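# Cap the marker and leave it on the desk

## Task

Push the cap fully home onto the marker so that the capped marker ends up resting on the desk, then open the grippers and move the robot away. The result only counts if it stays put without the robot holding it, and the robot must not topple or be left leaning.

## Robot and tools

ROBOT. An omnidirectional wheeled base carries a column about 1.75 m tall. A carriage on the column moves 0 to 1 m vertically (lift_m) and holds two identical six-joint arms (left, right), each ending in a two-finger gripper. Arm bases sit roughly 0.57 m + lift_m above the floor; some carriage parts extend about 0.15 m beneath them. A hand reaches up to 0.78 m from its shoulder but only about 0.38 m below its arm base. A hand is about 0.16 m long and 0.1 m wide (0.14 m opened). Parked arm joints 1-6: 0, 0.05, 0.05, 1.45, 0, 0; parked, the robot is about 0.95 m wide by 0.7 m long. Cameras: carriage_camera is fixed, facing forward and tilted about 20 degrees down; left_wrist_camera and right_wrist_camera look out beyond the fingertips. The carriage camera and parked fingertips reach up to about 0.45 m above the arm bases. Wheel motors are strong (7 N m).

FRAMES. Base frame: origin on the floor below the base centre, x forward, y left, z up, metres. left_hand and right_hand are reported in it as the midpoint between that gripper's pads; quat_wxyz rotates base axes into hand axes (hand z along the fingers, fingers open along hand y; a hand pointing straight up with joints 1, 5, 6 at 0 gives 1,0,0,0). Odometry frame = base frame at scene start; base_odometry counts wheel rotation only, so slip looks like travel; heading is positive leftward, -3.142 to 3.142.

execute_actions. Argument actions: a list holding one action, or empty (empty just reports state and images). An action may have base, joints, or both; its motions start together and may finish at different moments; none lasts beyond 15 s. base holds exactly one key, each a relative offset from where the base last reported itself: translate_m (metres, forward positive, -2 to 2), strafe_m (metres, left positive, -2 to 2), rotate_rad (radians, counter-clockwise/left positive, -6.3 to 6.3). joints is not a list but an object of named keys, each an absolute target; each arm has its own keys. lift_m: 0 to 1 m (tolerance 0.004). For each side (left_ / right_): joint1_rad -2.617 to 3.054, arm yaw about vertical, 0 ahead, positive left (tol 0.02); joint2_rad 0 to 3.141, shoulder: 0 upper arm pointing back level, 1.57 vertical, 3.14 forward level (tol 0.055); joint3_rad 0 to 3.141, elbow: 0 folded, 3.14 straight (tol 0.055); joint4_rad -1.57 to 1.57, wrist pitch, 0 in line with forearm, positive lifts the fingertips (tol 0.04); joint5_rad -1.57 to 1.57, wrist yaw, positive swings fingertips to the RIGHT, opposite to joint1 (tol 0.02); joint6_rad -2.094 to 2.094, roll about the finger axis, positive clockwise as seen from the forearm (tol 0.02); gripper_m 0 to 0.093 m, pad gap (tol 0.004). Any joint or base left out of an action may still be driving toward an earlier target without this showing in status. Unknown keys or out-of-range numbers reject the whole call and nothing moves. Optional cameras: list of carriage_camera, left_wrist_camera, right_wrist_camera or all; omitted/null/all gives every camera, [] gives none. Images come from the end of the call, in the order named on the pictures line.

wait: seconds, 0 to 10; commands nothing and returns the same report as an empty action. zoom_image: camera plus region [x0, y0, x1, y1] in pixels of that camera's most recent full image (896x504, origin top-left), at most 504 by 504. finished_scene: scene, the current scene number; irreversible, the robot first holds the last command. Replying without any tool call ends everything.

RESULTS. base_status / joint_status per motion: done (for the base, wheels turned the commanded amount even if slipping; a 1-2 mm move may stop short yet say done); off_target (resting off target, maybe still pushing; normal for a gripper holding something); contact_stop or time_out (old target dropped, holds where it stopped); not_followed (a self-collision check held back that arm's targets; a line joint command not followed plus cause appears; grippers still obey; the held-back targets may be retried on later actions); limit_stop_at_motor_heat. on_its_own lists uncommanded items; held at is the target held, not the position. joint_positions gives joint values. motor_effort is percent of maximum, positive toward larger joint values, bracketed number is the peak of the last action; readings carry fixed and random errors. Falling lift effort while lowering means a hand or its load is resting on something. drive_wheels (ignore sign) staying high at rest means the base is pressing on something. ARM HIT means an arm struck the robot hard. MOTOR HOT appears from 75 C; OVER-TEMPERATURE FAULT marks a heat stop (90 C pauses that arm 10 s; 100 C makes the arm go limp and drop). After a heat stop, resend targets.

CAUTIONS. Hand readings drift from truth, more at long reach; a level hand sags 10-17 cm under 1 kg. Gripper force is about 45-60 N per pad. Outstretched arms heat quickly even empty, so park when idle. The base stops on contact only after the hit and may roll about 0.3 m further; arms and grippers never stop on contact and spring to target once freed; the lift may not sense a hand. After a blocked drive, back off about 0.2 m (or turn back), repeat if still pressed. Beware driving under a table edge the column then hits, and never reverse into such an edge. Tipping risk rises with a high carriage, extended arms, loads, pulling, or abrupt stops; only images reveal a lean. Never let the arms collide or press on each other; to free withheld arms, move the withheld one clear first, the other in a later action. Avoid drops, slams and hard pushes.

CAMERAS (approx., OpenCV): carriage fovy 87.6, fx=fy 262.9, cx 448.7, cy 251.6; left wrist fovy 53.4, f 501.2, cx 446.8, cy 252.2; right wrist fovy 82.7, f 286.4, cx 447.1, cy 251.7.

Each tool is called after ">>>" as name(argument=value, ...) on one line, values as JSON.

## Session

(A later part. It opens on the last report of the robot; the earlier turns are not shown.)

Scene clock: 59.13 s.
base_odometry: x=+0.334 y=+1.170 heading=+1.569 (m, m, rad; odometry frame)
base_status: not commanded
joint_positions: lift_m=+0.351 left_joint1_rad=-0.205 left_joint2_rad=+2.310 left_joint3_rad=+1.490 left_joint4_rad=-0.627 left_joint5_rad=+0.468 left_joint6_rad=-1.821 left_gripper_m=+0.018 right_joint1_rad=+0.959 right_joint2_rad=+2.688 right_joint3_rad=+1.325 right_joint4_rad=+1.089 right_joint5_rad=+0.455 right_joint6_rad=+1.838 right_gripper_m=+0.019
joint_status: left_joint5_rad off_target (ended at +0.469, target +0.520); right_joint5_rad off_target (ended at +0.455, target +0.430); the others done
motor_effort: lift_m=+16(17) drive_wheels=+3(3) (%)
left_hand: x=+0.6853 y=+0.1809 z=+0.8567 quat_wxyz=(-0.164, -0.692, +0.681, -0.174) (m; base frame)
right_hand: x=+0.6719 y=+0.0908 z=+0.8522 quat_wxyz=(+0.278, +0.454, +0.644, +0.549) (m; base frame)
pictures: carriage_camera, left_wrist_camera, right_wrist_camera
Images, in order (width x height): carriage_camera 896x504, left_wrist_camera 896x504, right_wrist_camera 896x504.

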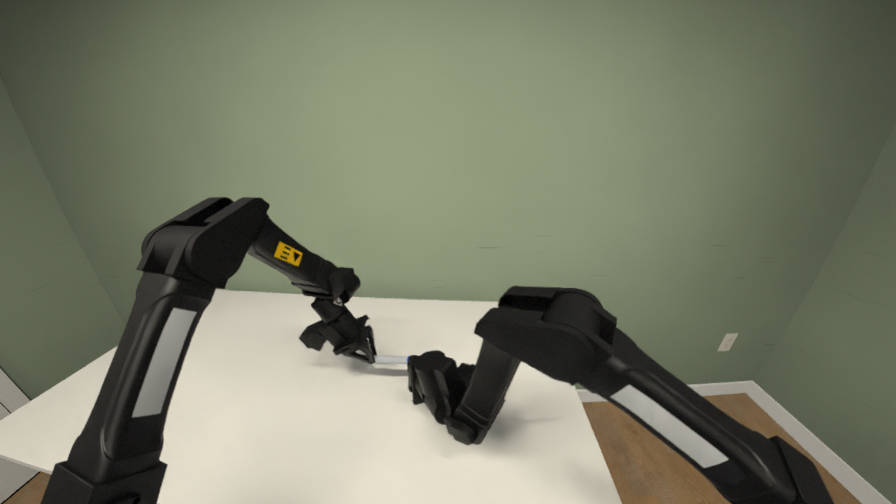

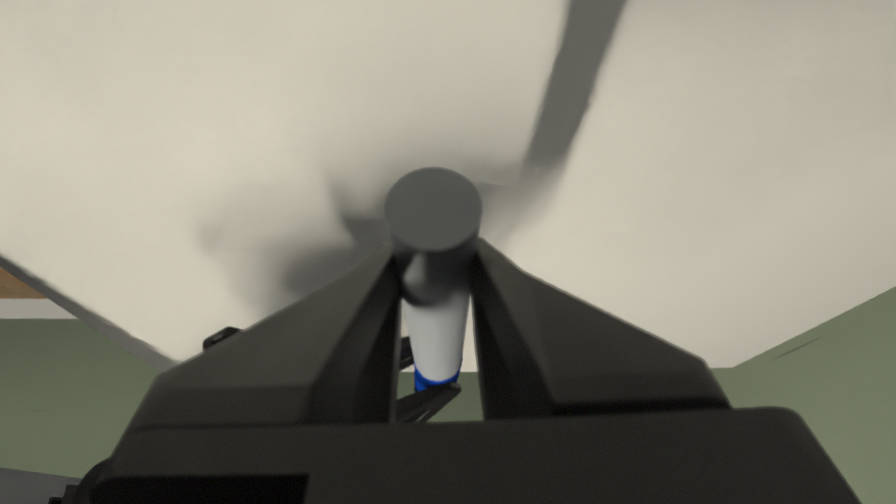

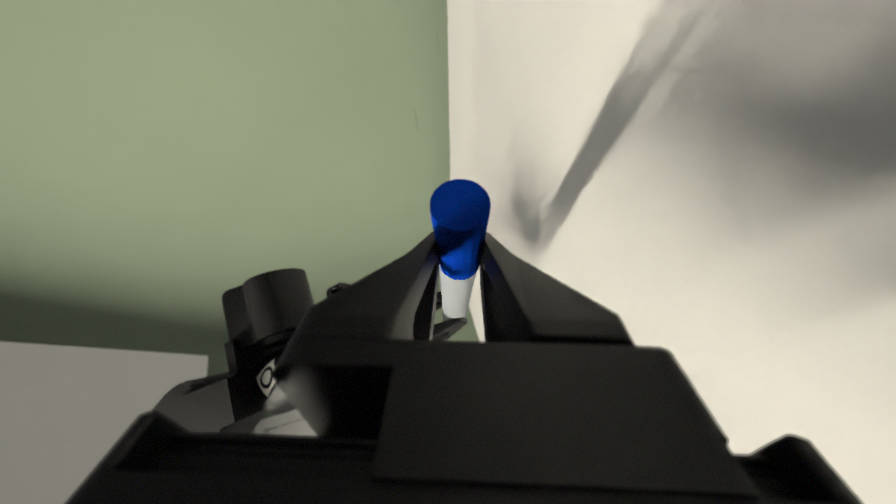

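>>> execute_actions(actions=[{"joints": {"right_joint5_rad": 0.37, "left_joint5_rad": 0.60, "left_joint1_rad": -0.24}}])

>>> zoom_image(camera="left_wrist_camera", region=[380, 300, 500, 425])

>>> zoom_image(camera="carriage_camera", region=[360, 320, 500, 400])

Scene clock: 59.87 s.
base_odometry: x=+0.334 y=+1.170 heading=+1.569 (m, m, rad; odometry frame)
base_status: not commanded
joint_positions: lift_m=+0.351 left_joint1_rad=-0.205 left_joint2_rad=+2.310 left_joint3_rad=+1.490 left_joint4_rad=-0.627 left_joint5_rad=+0.478 left_joint6_rad=-1.823 left_gripper_m=+0.018 right_joint1_rad=+0.957 right_joint2_rad=+2.688 right_joint3_rad=+1.325 right_joint4_rad=+1.089 right_joint5_rad=+0.446 right_joint6_rad=+1.840 right_gripper_m=+0.019
joint_status: left_joint1_rad off_target (ended at -0.205, target -0.240); left_joint5_rad off_target (ended at +0.477, target +0.600); right_joint5_rad off_target (ended at +0.446, target +0.370)
motor_effort: lift_m=+16(16) drive_wheels=+3(2) (%)
left_hand: x=+0.6851 y=+0.1799 z=+0.8574 quat_wxyz=(-0.168, -0.692, +0.680, -0.176) (m; base frame)
right_hand: x=+0.6717 y=+0.0915 z=+0.8518 quat_wxyz=(+0.274, +0.452, +0.646, +0.550) (m; base frame)
pictures: carriage_camera, left_wrist_camera, right_wrist_camera
Images, in order (width x height): carriage_camera 896x504, left_wrist_camera 896x504, right_wrist_camera 896x504.

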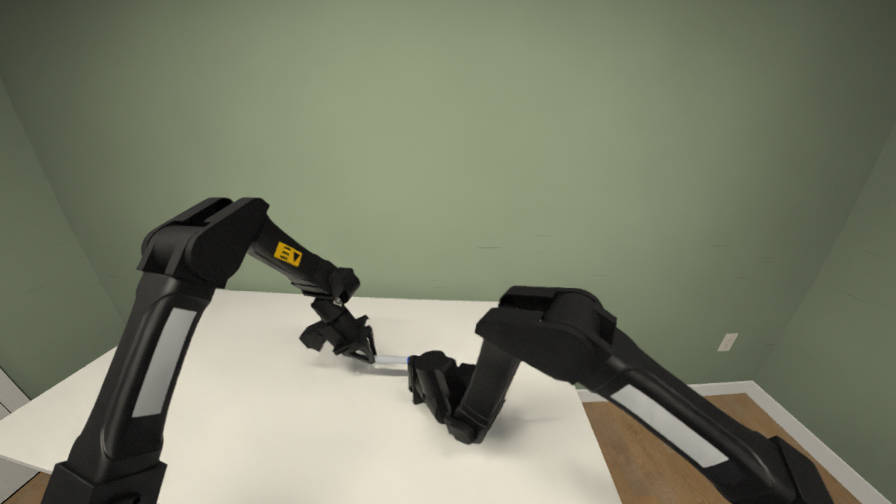

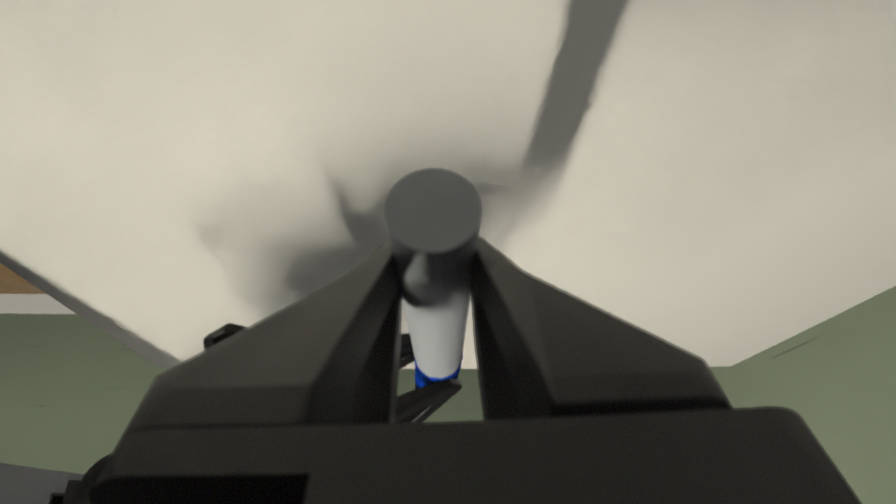

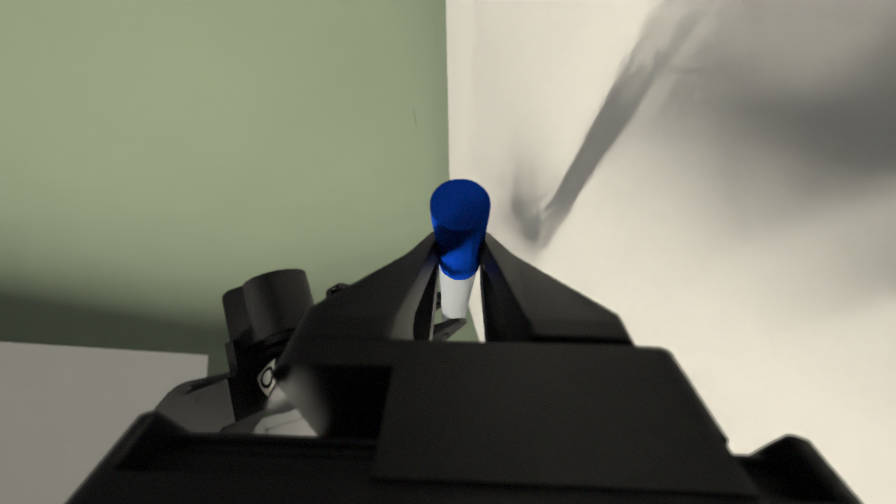

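Region (380, 300, 500, 425) of left_wrist_camera's 896x504 image, scaled by 4.032, with more detail than that image has; it fills the left 484 columns of this view, and the rest is white.

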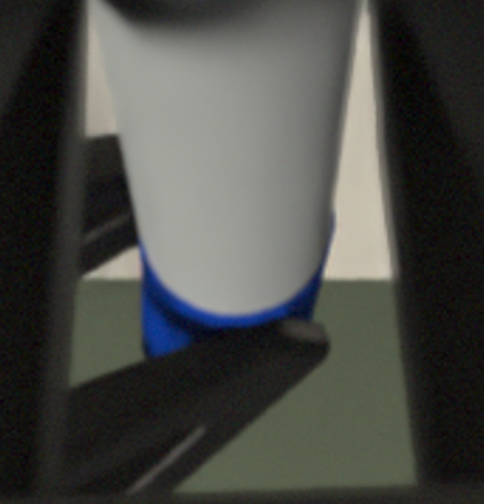

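Region (360, 320, 500, 400) of carriage_camera's 896x504 image, scaled by 3.600, with more detail than that image has; it fills the top 288 rows of this view, and the rest is white.

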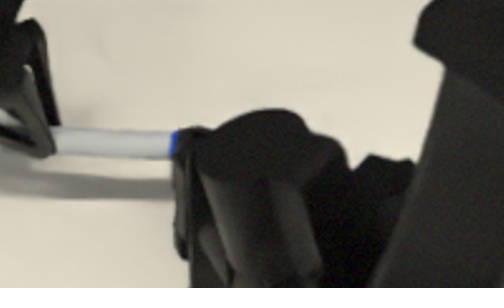

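>>> execute_actions(actions=[{"joints": {"right_joint5_rad": 0.31, "right_joint1_rad": 0.99, "right_joint2_rad": 2.672, "left_joint5_rad": 0.67, "left_joint1_rad": -0.26}}])

>>> zoom_image(camera="carriage_camera", region=[360, 320, 500, 400])

Scene clock: 60.67 s.
base_odometry: x=+0.334 y=+1.170 heading=+1.569 (m, m, rad; odometry frame)
base_status: not commanded
joint_positions: lift_m=+0.351 left_joint1_rad=-0.204 left_joint2_rad=+2.310 left_joint3_rad=+1.490 left_joint4_rad=-0.629 left_joint5_rad=+0.482 left_joint6_rad=-1.824 left_gripper_m=+0.018 right_joint1_rad=+0.956 right_joint2_rad=+2.688 right_joint3_rad=+1.325 right_joint4_rad=+1.088 right_joint5_rad=+0.434 right_joint6_rad=+1.842 right_gripper_m=+0.019
joint_status: left_joint1_rad off_target (ended at -0.204, target -0.260); left_joint5_rad off_target (ended at +0.482, target +0.670); right_joint1_rad off_target (ended at +0.956, target +0.990); right_joint5_rad off_target (ended at +0.434, target +0.310); the others done
motor_effort: lift_m=+16(16) drive_wheels=+3(3) (%)
left_hand: x=+0.6844 y=+0.1796 z=+0.8577 quat_wxyz=(-0.171, -0.692, +0.679, -0.176) (m; base frame)
right_hand: x=+0.6712 y=+0.0927 z=+0.8514 quat_wxyz=(+0.270, +0.451, +0.648, +0.551) (m; base frame)
pictures: carriage_camera, left_wrist_camera, right_wrist_camera
Images, in order (width x height): carriage_camera 896x504, left_wrist_camera 896x504, right_wrist_camera 896x504.

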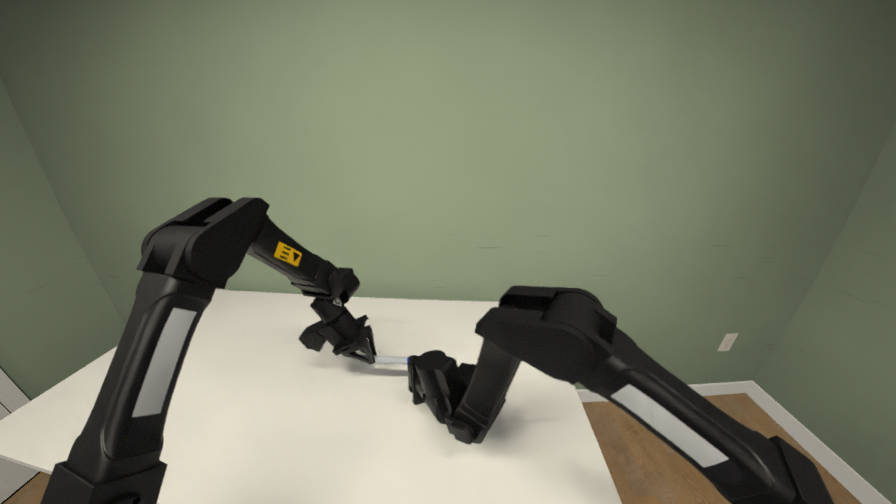

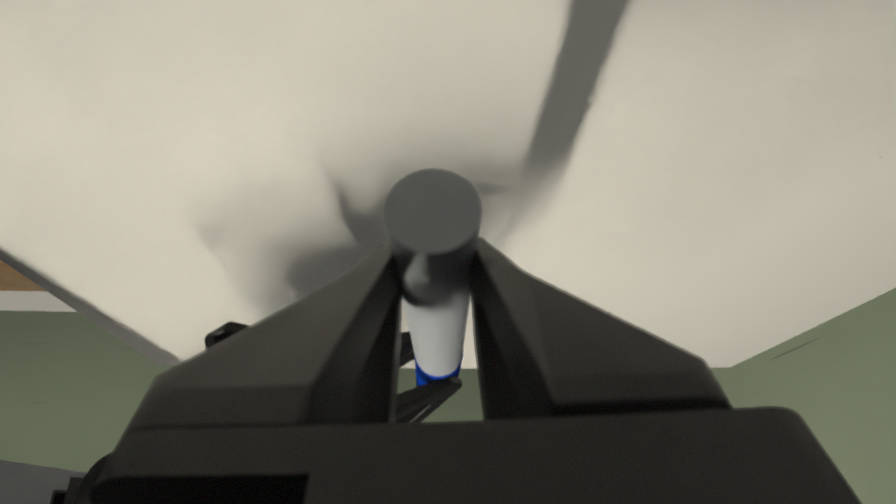

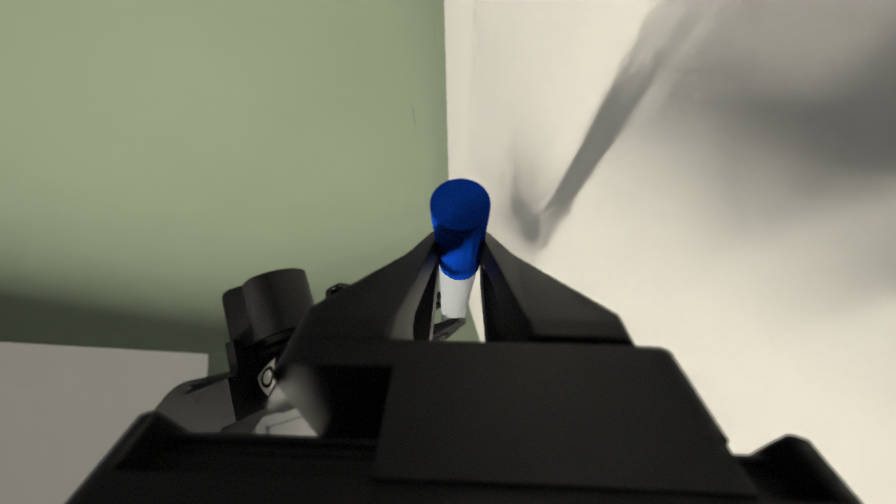

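Region (360, 320, 500, 400) of carriage_camera's 896x504 image, scaled by 3.600, with more detail than that image has; it fills the top 288 rows of this view, and the rest is white.

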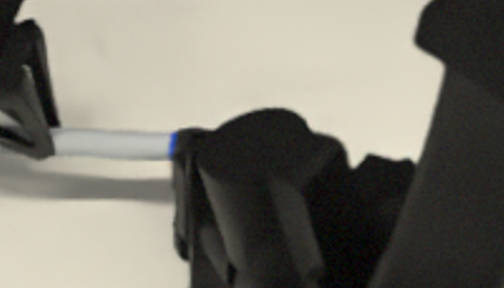

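>>> execute_actions(actions=[{"joints": {"right_joint5_rad": 0.45, "right_joint1_rad": 0.956, "right_joint2_rad": 2.688, "right_joint3_rad": 1.34, "right_joint4_rad": 1.095, "left_joint5_rad": 0.475, "left_joint1_rad": -0.204}}], cameras=[])

>>> execute_actions(actions=[{"joints": {"right_gripper_m": 0.07}}])

Scene clock: 61.57 s.
base_odometry: x=+0.334 y=+1.170 heading=+1.569 (m, m, rad; odometry frame)
base_status: not commanded
joint_positions: lift_m=+0.351 left_joint1_rad=-0.201 left_joint2_rad=+2.310 left_joint3_rad=+1.490 left_joint4_rad=-0.626 left_joint5_rad=+0.472 left_joint6_rad=-1.825 left_gripper_m=+0.018 right_joint1_rad=+0.955 right_joint2_rad=+2.688 right_joint3_rad=+1.325 right_joint4_rad=+1.092 right_joint5_rad=+0.446 right_joint6_rad=+1.842 right_gripper_m=+0.019
joint_status: all done
motor_effort: lift_m=+17(16) drive_wheels=+3(3) (%)
left_hand: x=+0.6861 y=+0.1822 z=+0.8570 quat_wxyz=(-0.166, -0.694, +0.678, -0.175) (m; base frame)
right_hand: x=+0.6731 y=+0.0905 z=+0.8526 quat_wxyz=(+0.275, +0.454, +0.644, +0.551) (m; base frame)
pictures: none
No camera images: the call's "cameras" was empty. Leave "cameras" out to get every camera's image.

Scene clock: 62.23 s.
base_odometry: x=+0.334 y=+1.170 heading=+1.569 (m, m, rad; odometry frame)
base_status: not commanded
joint_positions: lift_m=+0.351 left_joint1_rad=-0.201 left_joint2_rad=+2.310 left_joint3_rad=+1.490 left_joint4_rad=-0.626 left_joint5_rad=+0.472 left_joint6_rad=-1.825 left_gripper_m=+0.018 right_joint1_rad=+0.955 right_joint2_rad=+2.688 right_joint3_rad=+1.325 right_joint4_rad=+1.092 right_joint5_rad=+0.446 right_joint6_rad=+1.842 right_gripper_m=+0.070
joint_status: all done
motor_effort: lift_m=+16(16) drive_wheels=+3(3) (%)
left_hand: x=+0.6861 y=+0.1822 z=+0.8570 quat_wxyz=(-0.166, -0.694, +0.678, -0.175) (m; base frame)
right_hand: x=+0.6731 y=+0.0905 z=+0.8526 quat_wxyz=(+0.275, +0.454, +0.644, +0.551) (m; base frame)
pictures: carriage_camera, left_wrist_camera, right_wrist_camera
Images, in order (width x height): carriage_camera 896x504, left_wrist_camera 896x504, right_wrist_camera 896x504.

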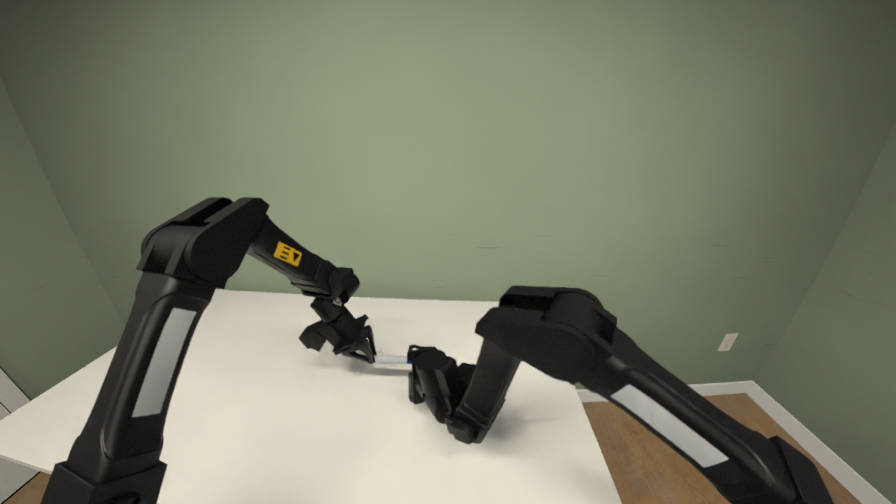

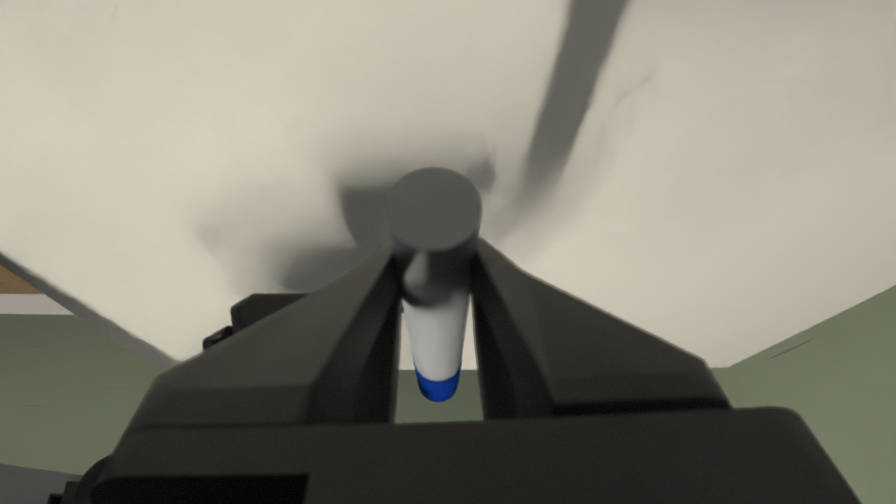

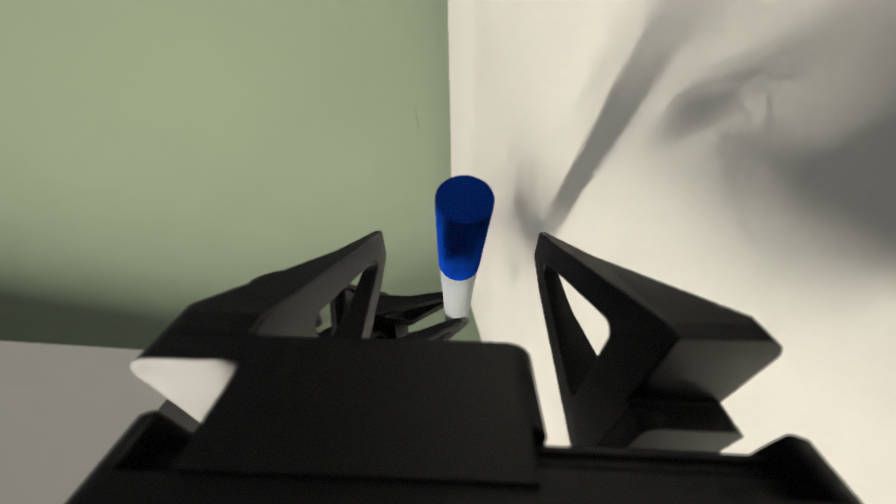

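>>> execute_actions(actions=[{"joints": {"right_gripper_m": 0.093, "right_joint1_rad": 0.74, "right_joint2_rad": 2.65, "right_joint3_rad": 0.93, "right_joint4_rad": 1.46, "right_joint5_rad": 0.18}}])

>>> zoom_image(camera="carriage_camera", region=[360, 330, 460, 390])

Scene clock: 63.50 s.
base_odometry: x=+0.334 y=+1.170 heading=+1.569 (m, m, rad; odometry frame)
base_status: not commanded
joint_positions: lift_m=+0.351 left_joint1_rad=-0.201 left_joint2_rad=+2.310 left_joint3_rad=+1.490 left_joint4_rad=-0.626 left_joint5_rad=+0.472 left_joint6_rad=-1.825 left_gripper_m=+0.018 right_joint1_rad=+0.735 right_joint2_rad=+2.661 right_joint3_rad=+0.950 right_joint4_rad=+1.439 right_joint5_rad=+0.188 right_joint6_rad=+1.842 right_gripper_m=+0.093
joint_status: all done
motor_effort: lift_m=+17(16) drive_wheels=+3(3) (%)
left_hand: x=+0.6861 y=+0.1822 z=+0.8570 quat_wxyz=(-0.166, -0.694, +0.678, -0.175) (m; base frame)
right_hand: x=+0.6753 y=-0.0260 z=+0.8309 quat_wxyz=(+0.239, +0.465, +0.645, +0.557) (m; base frame)
pictures: carriage_camera, left_wrist_camera, right_wrist_camera
Images, in order (width x height): carriage_camera 896x504, left_wrist_camera 896x504, right_wrist_camera 896x504.

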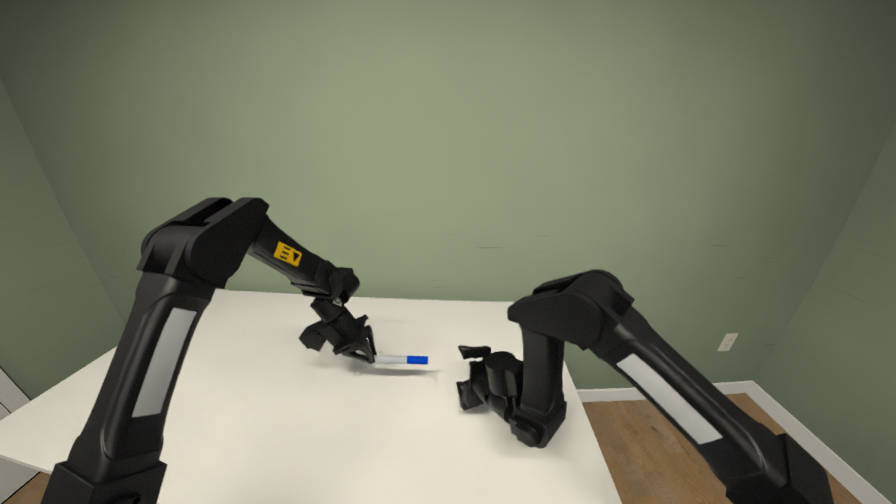

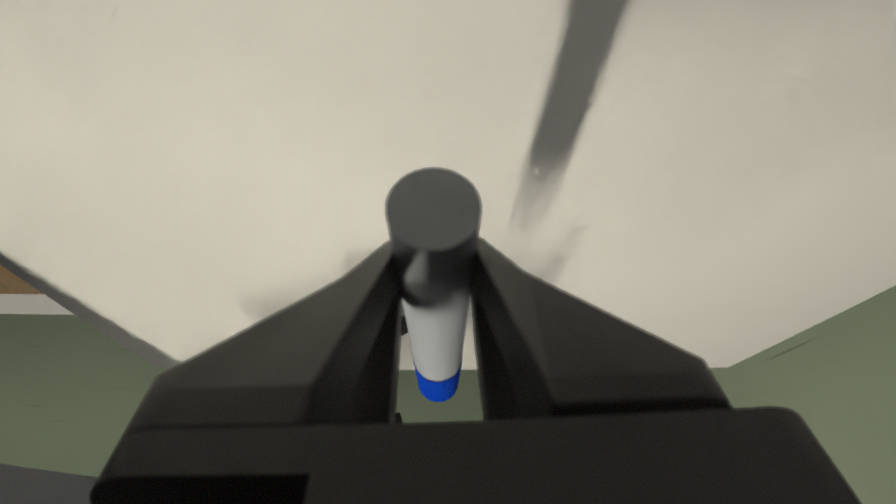

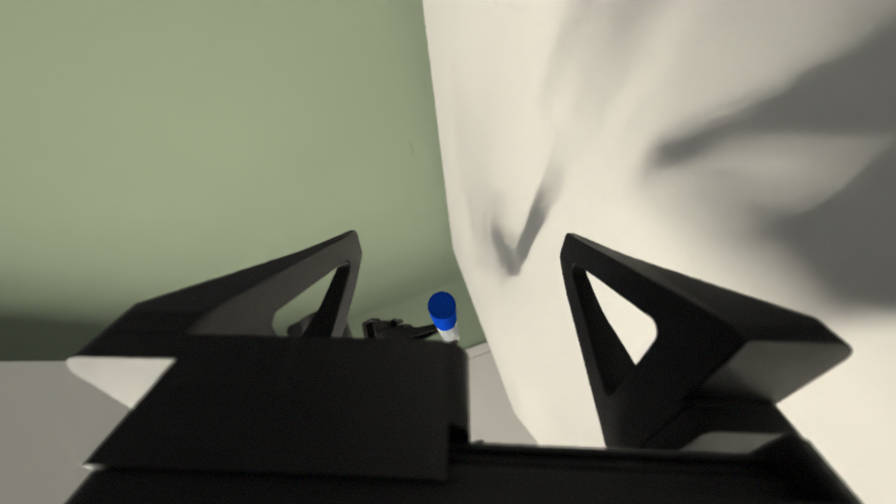

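Region (360, 330, 460, 390) of carriage_camera's 896x504 image, scaled by 5.040, with more detail than that image has; it fills the top 302 rows of this view, and the rest is white.

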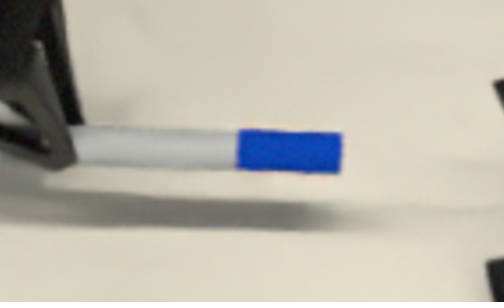

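>>> execute_actions(actions=[])

Scene clock: 64.03 s.
base_odometry: x=+0.334 y=+1.170 heading=+1.569 (m, m, rad; odometry frame)
base_status: not commanded
joint_positions: lift_m=+0.351 left_joint1_rad=-0.201 left_joint2_rad=+2.310 left_joint3_rad=+1.490 left_joint4_rad=-0.626 left_joint5_rad=+0.472 left_joint6_rad=-1.825 left_gripper_m=+0.018 right_joint1_rad=+0.735 right_joint2_rad=+2.661 right_joint3_rad=+0.950 right_joint4_rad=+1.439 right_joint5_rad=+0.188 right_joint6_rad=+1.842 right_gripper_m=+0.093
joint_status: all done
motor_effort: lift_m=+16(16) drive_wheels=+3(3) (%)
left_hand: x=+0.6861 y=+0.1822 z=+0.8570 quat_wxyz=(-0.166, -0.694, +0.678, -0.175) (m; base frame)
right_hand: x=+0.6753 y=-0.0260 z=+0.8310 quat_wxyz=(+0.239, +0.465, +0.645, +0.557) (m; base frame)
pictures: carriage_camera, left_wrist_camera, right_wrist_camera
Images, in order (width x height): carriage_camera 896x504, left_wrist_camera 896x504, right_wrist_camera 896x504.

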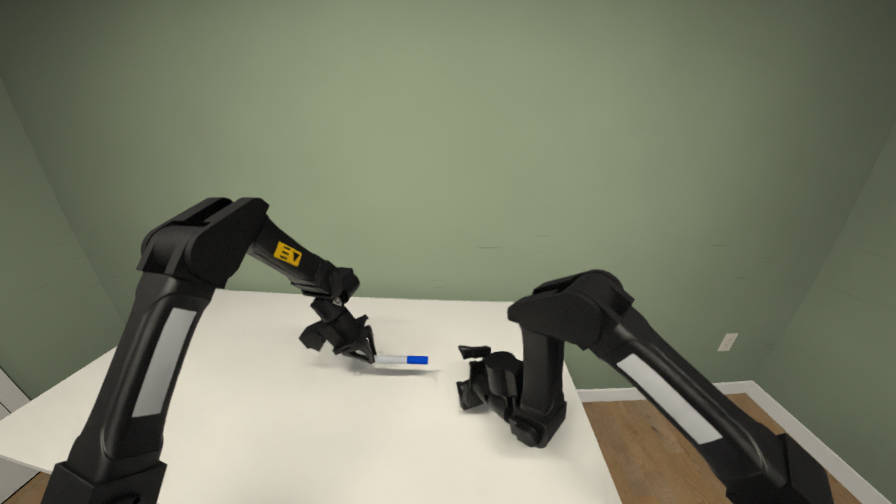

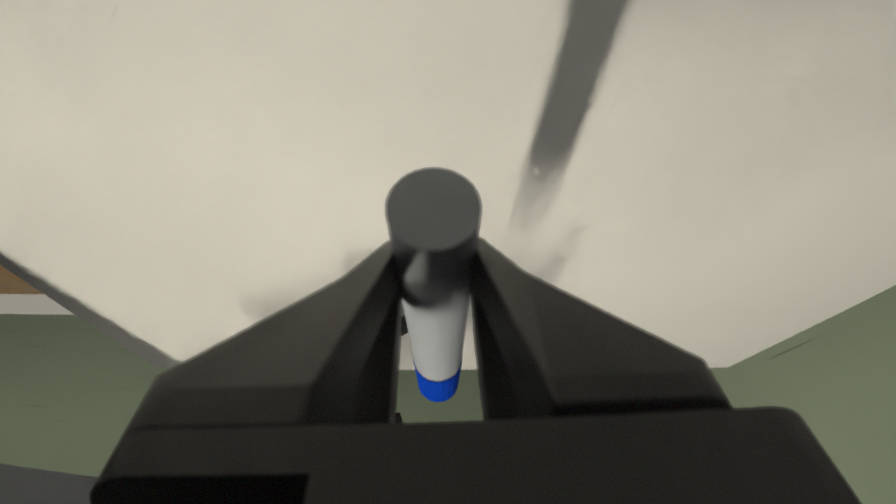

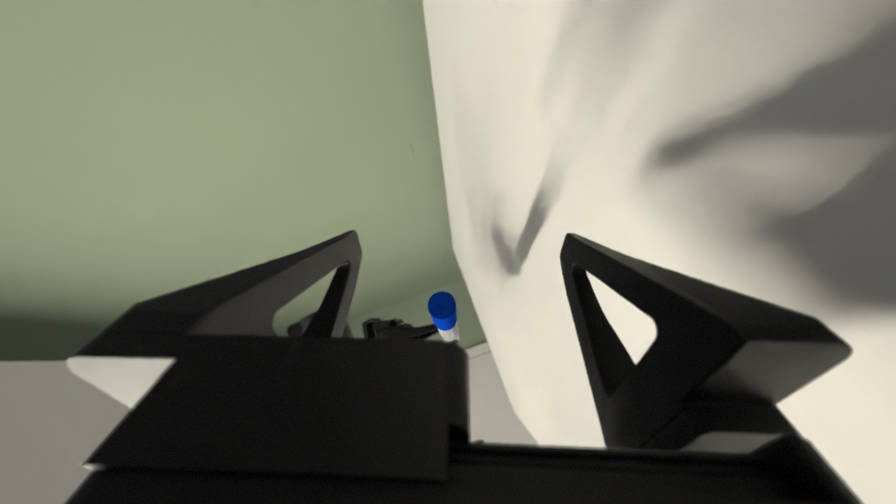

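>>> execute_actions(actions=[{"joints": {"lift_m": 0.365, "left_joint1_rad": -0.187, "left_joint2_rad": 2.594, "left_joint3_rad": 1.53, "left_joint4_rad": -0.40, "left_joint5_rad": 0.513, "left_joint6_rad": -1.752, "left_gripper_m": 0.0, "right_joint1_rad": 0.0, "right_joint2_rad": 1.2, "right_joint3_rad": 0.6, "right_joint4_rad": 1.0, "right_joint5_rad": 0.0, "right_joint6_rad": 0.6}}])

Scene clock: 65.90 s.
base_odometry: x=+0.334 y=+1.170 heading=+1.569 (m, m, rad; odometry frame)
base_status: not commanded
joint_positions: lift_m=+0.365 left_joint1_rad=-0.196 left_joint2_rad=+2.614 left_joint3_rad=+1.530 left_joint4_rad=-0.411 left_joint5_rad=+0.507 left_joint6_rad=-1.757 left_gripper_m=+0.018 right_joint1_rad=+0.000 right_joint2_rad=+1.212 right_joint3_rad=+0.617 right_joint4_rad=+1.002 right_joint5_rad=+0.002 right_joint6_rad=+0.607 right_gripper_m=+0.093
joint_status: left_gripper_m off_target (ended at +0.018, target +0.000); the others done
motor_effort: lift_m=+19(22) drive_wheels=+3(3) (%)
left_hand: x=+0.6815 y=+0.1798 z=+0.7599 quat_wxyz=(-0.187, -0.674, +0.694, -0.171) (m; base frame)
right_hand: x=+0.6629 y=-0.3463 z=+1.2956 quat_wxyz=(+0.797, +0.165, +0.525, +0.249) (m; base frame)
pictures: carriage_camera, left_wrist_camera, right_wrist_camera
Images, in order (width x height): carriage_camera 896x504, left_wrist_camera 896x504, right_wrist_camera 896x504.

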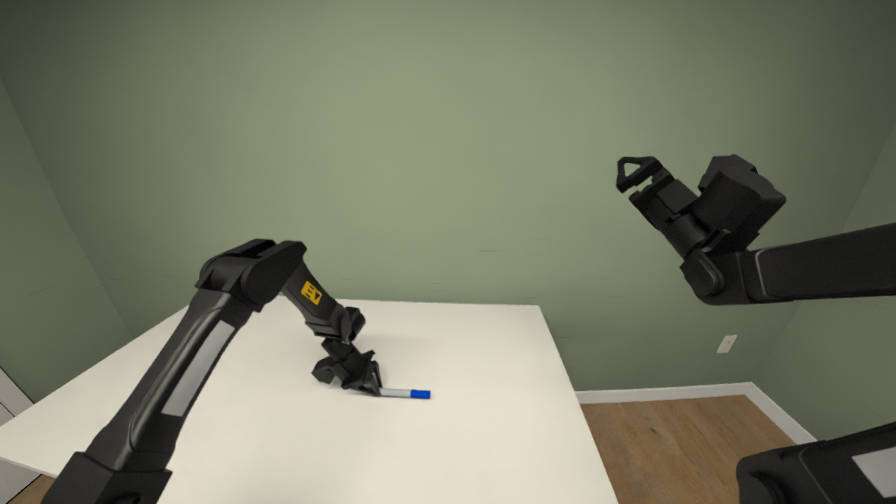

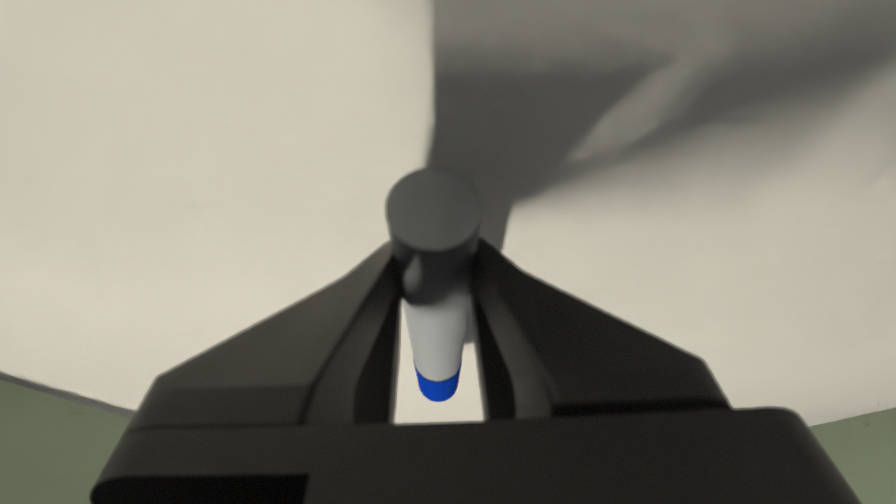

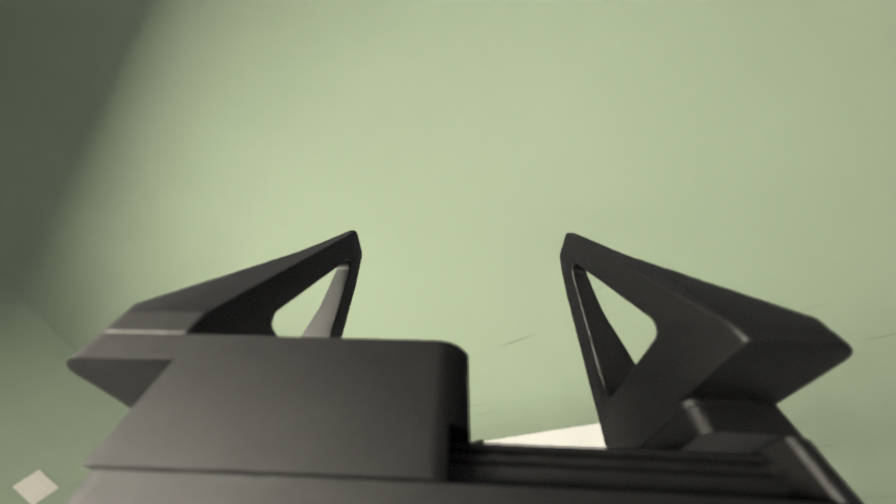

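>>> execute_actions(actions=[{"joints": {"lift_m": 0.356, "right_joint1_rad": 0.0, "right_joint2_rad": 0.05, "right_joint3_rad": 0.05, "right_joint4_rad": 1.45, "right_joint5_rad": 0.0, "right_joint6_rad": 0.0}}], cameras=["carriage_camera", "left_wrist_camera"])

Scene clock: 67.50 s.
base_odometry: x=+0.334 y=+1.170 heading=+1.569 (m, m, rad; odometry frame)
base_status: not commanded
joint_positions: lift_m=+0.356 left_joint1_rad=-0.196 left_joint2_rad=+2.609 left_joint3_rad=+1.530 left_joint4_rad=-0.407 left_joint5_rad=+0.507 left_joint6_rad=-1.757 left_gripper_m=+0.018 right_joint1_rad=+0.000 right_joint2_rad=+0.064 right_joint3_rad=+0.072 right_joint4_rad=+1.449 right_joint5_rad=+0.002 right_joint6_rad=+0.007 right_gripper_m=+0.093
joint_status: all done
motor_effort: lift_m=+16(16) drive_wheels=+3(3) (%)
left_hand: x=+0.6837 y=+0.1793 z=+0.7535 quat_wxyz=(-0.185, -0.673, +0.695, -0.175) (m; base frame)
right_hand: x=+0.3021 y=-0.3463 z=+1.3536 quat_wxyz=(+0.998, +0.001, +0.057, +0.004) (m; base frame)
pictures: carriage_camera, left_wrist_camera
Images, in order (width x height): carriage_camera 896x504, left_wrist_camera 896x504.

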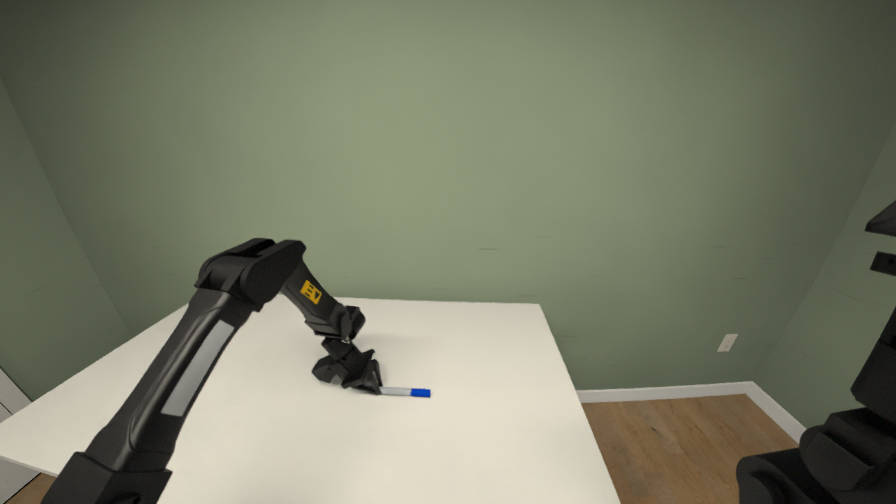

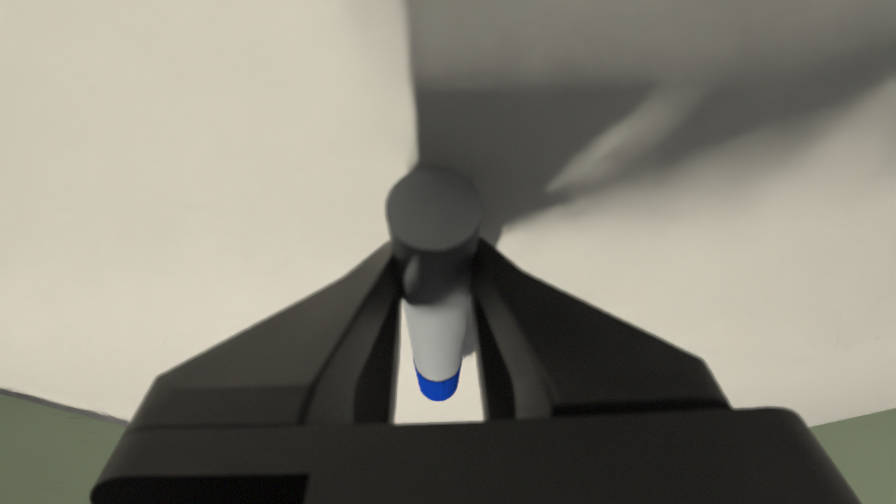

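>>> execute_actions(actions=[{"joints": {"left_gripper_m": 0.07}}], cameras=["carriage_camera", "left_wrist_camera"])

>>> execute_actions(actions=[{"joints": {"lift_m": 0.42, "left_joint2_rad": 2.2}}], cameras=["carriage_camera"])

Scene clock: 68.30 s.
base_odometry: x=+0.334 y=+1.170 heading=+1.569 (m, m, rad; odometry frame)
base_status: not commanded
joint_positions: lift_m=+0.356 left_joint1_rad=-0.196 left_joint2_rad=+2.609 left_joint3_rad=+1.530 left_joint4_rad=-0.407 left_joint5_rad=+0.507 left_joint6_rad=-1.757 left_gripper_m=+0.070 right_joint1_rad=+0.000 right_joint2_rad=+0.064 right_joint3_rad=+0.072 right_joint4_rad=+1.449 right_joint5_rad=+0.002 right_joint6_rad=+0.007 right_gripper_m=+0.093
joint_status: all done
motor_effort: lift_m=+16(17) drive_wheels=+3(3) (%)
left_hand: x=+0.6837 y=+0.1793 z=+0.7535 quat_wxyz=(-0.185, -0.673, +0.695, -0.175) (m; base frame)
right_hand: x=+0.3021 y=-0.3463 z=+1.3536 quat_wxyz=(+0.998, +0.001, +0.057, +0.004) (m; base frame)
pictures: carriage_camera, left_wrist_camera
Images, in order (width x height): carriage_camera 896x504, left_wrist_camera 896x504.

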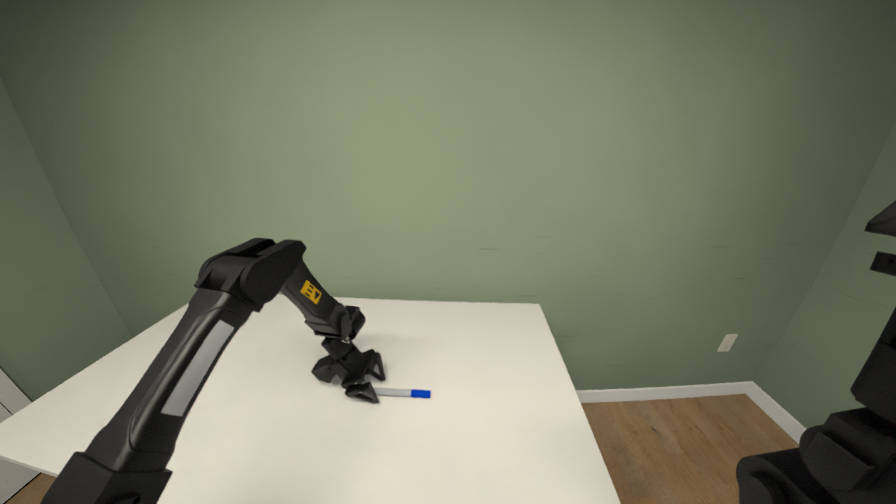

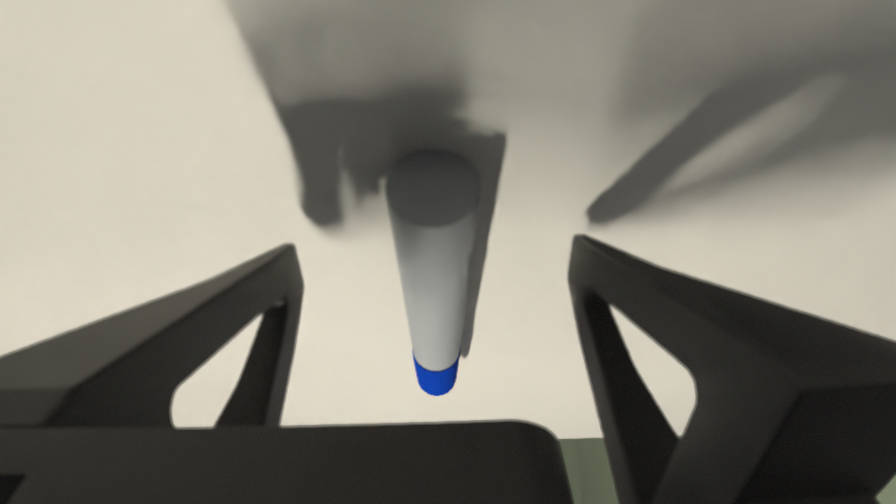

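Scene clock: 69.33 s.
base_odometry: x=+0.334 y=+1.170 heading=+1.569 (m, m, rad; odometry frame)
base_status: not commanded
joint_positions: lift_m=+0.420 left_joint1_rad=-0.196 left_joint2_rad=+2.195 left_joint3_rad=+1.536 left_joint4_rad=-0.392 left_joint5_rad=+0.510 left_joint6_rad=-1.757 left_gripper_m=+0.070 right_joint1_rad=+0.000 right_joint2_rad=+0.064 right_joint3_rad=+0.072 right_joint4_rad=+1.449 right_joint5_rad=+0.002 right_joint6_rad=+0.007 right_gripper_m=+0.093
joint_status: all done
motor_effort: lift_m=+18(23) drive_wheels=+3(3) (%)
left_hand: x=+0.7630 y=+0.1632 z=+1.0115 quat_wxyz=(-0.062, -0.612, +0.710, -0.343) (m; base frame)
right_hand: x=+0.3021 y=-0.3463 z=+1.4173 quat_wxyz=(+0.998, +0.001, +0.057, +0.004) (m; base frame)
pictures: carriage_camera
Images, in order (width x height): carriage_camera 896x504.

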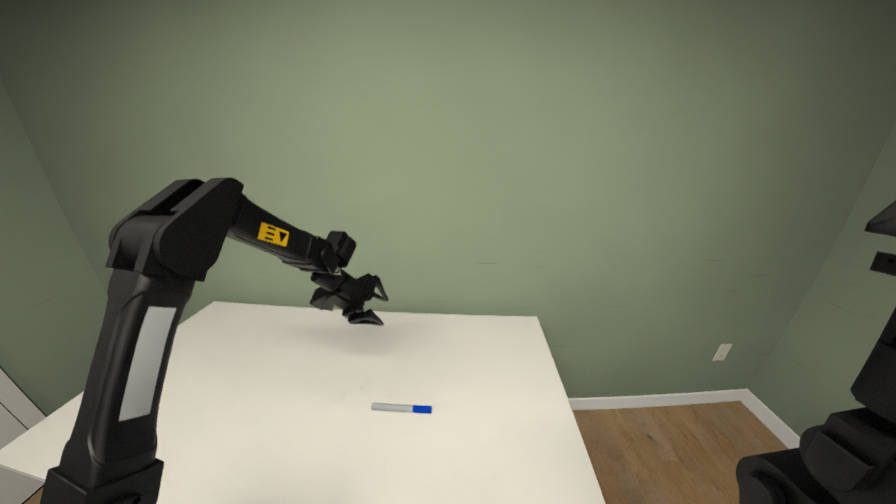

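>>> zoom_image(camera="carriage_camera", region=[340, 370, 460, 440])

Region (340, 370, 460, 440) of carriage_camera's 896x504 image, scaled by 4.200, with more detail than that image has; it fills the top 294 rows of this view, and the rest is white.

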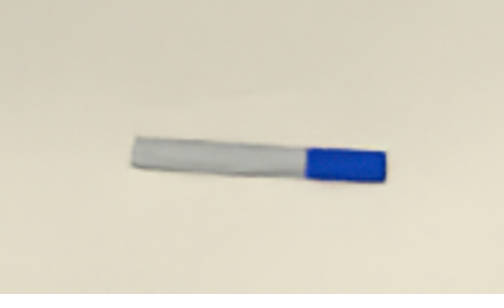

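>>> execute_actions(actions=[{"joints": {"left_joint1_rad": 0.0, "left_joint2_rad": 0.05, "left_joint3_rad": 0.05, "left_joint4_rad": 1.45, "left_joint5_rad": 0.0, "left_joint6_rad": 0.0}}], cameras=["carriage_camera"])

>>> finished_scene(scene=1)

Scene clock: 71.57 s.
base_odometry: x=+0.334 y=+1.170 heading=+1.569 (m, m, rad; odometry frame)
base_status: not commanded
joint_positions: lift_m=+0.420 left_joint1_rad=+0.009 left_joint2_rad=+0.057 left_joint3_rad=+0.063 left_joint4_rad=+1.453 left_joint5_rad=+0.005 left_joint6_rad=-0.005 left_gripper_m=+0.070 right_joint1_rad=+0.000 right_joint2_rad=+0.064 right_joint3_rad=+0.072 right_joint4_rad=+1.449 right_joint5_rad=+0.002 right_joint6_rad=+0.007 right_gripper_m=+0.093
joint_status: all done
motor_effort: lift_m=+18(18) drive_wheels=-5(3) (%)
left_hand: x=+0.3021 y=+0.3455 z=+1.4149 quat_wxyz=(+0.998, +0.002, +0.057, +0.002) (m; base frame)
right_hand: x=+0.3021 y=-0.3463 z=+1.4173 quat_wxyz=(+0.998, +0.001, +0.057, +0.004) (m; base frame)
pictures: carriage_camera
Images, in order (width x height): carriage_camera 896x504.

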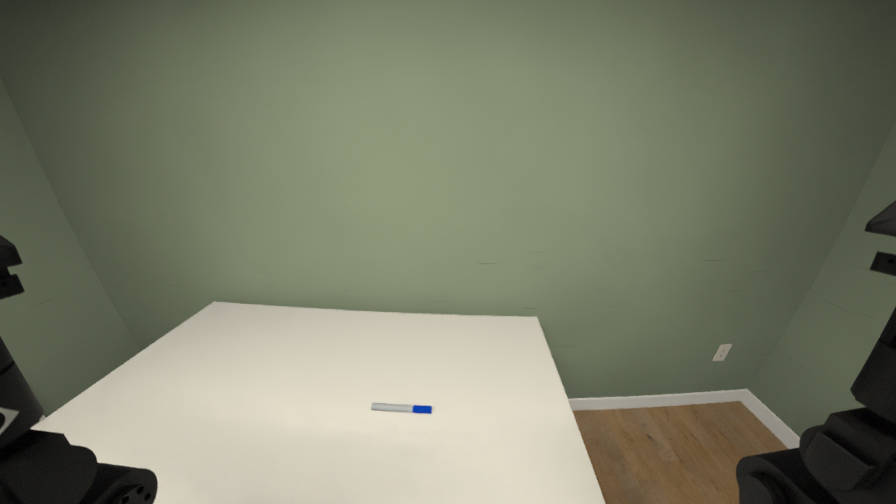

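The scene is finished: the task was done.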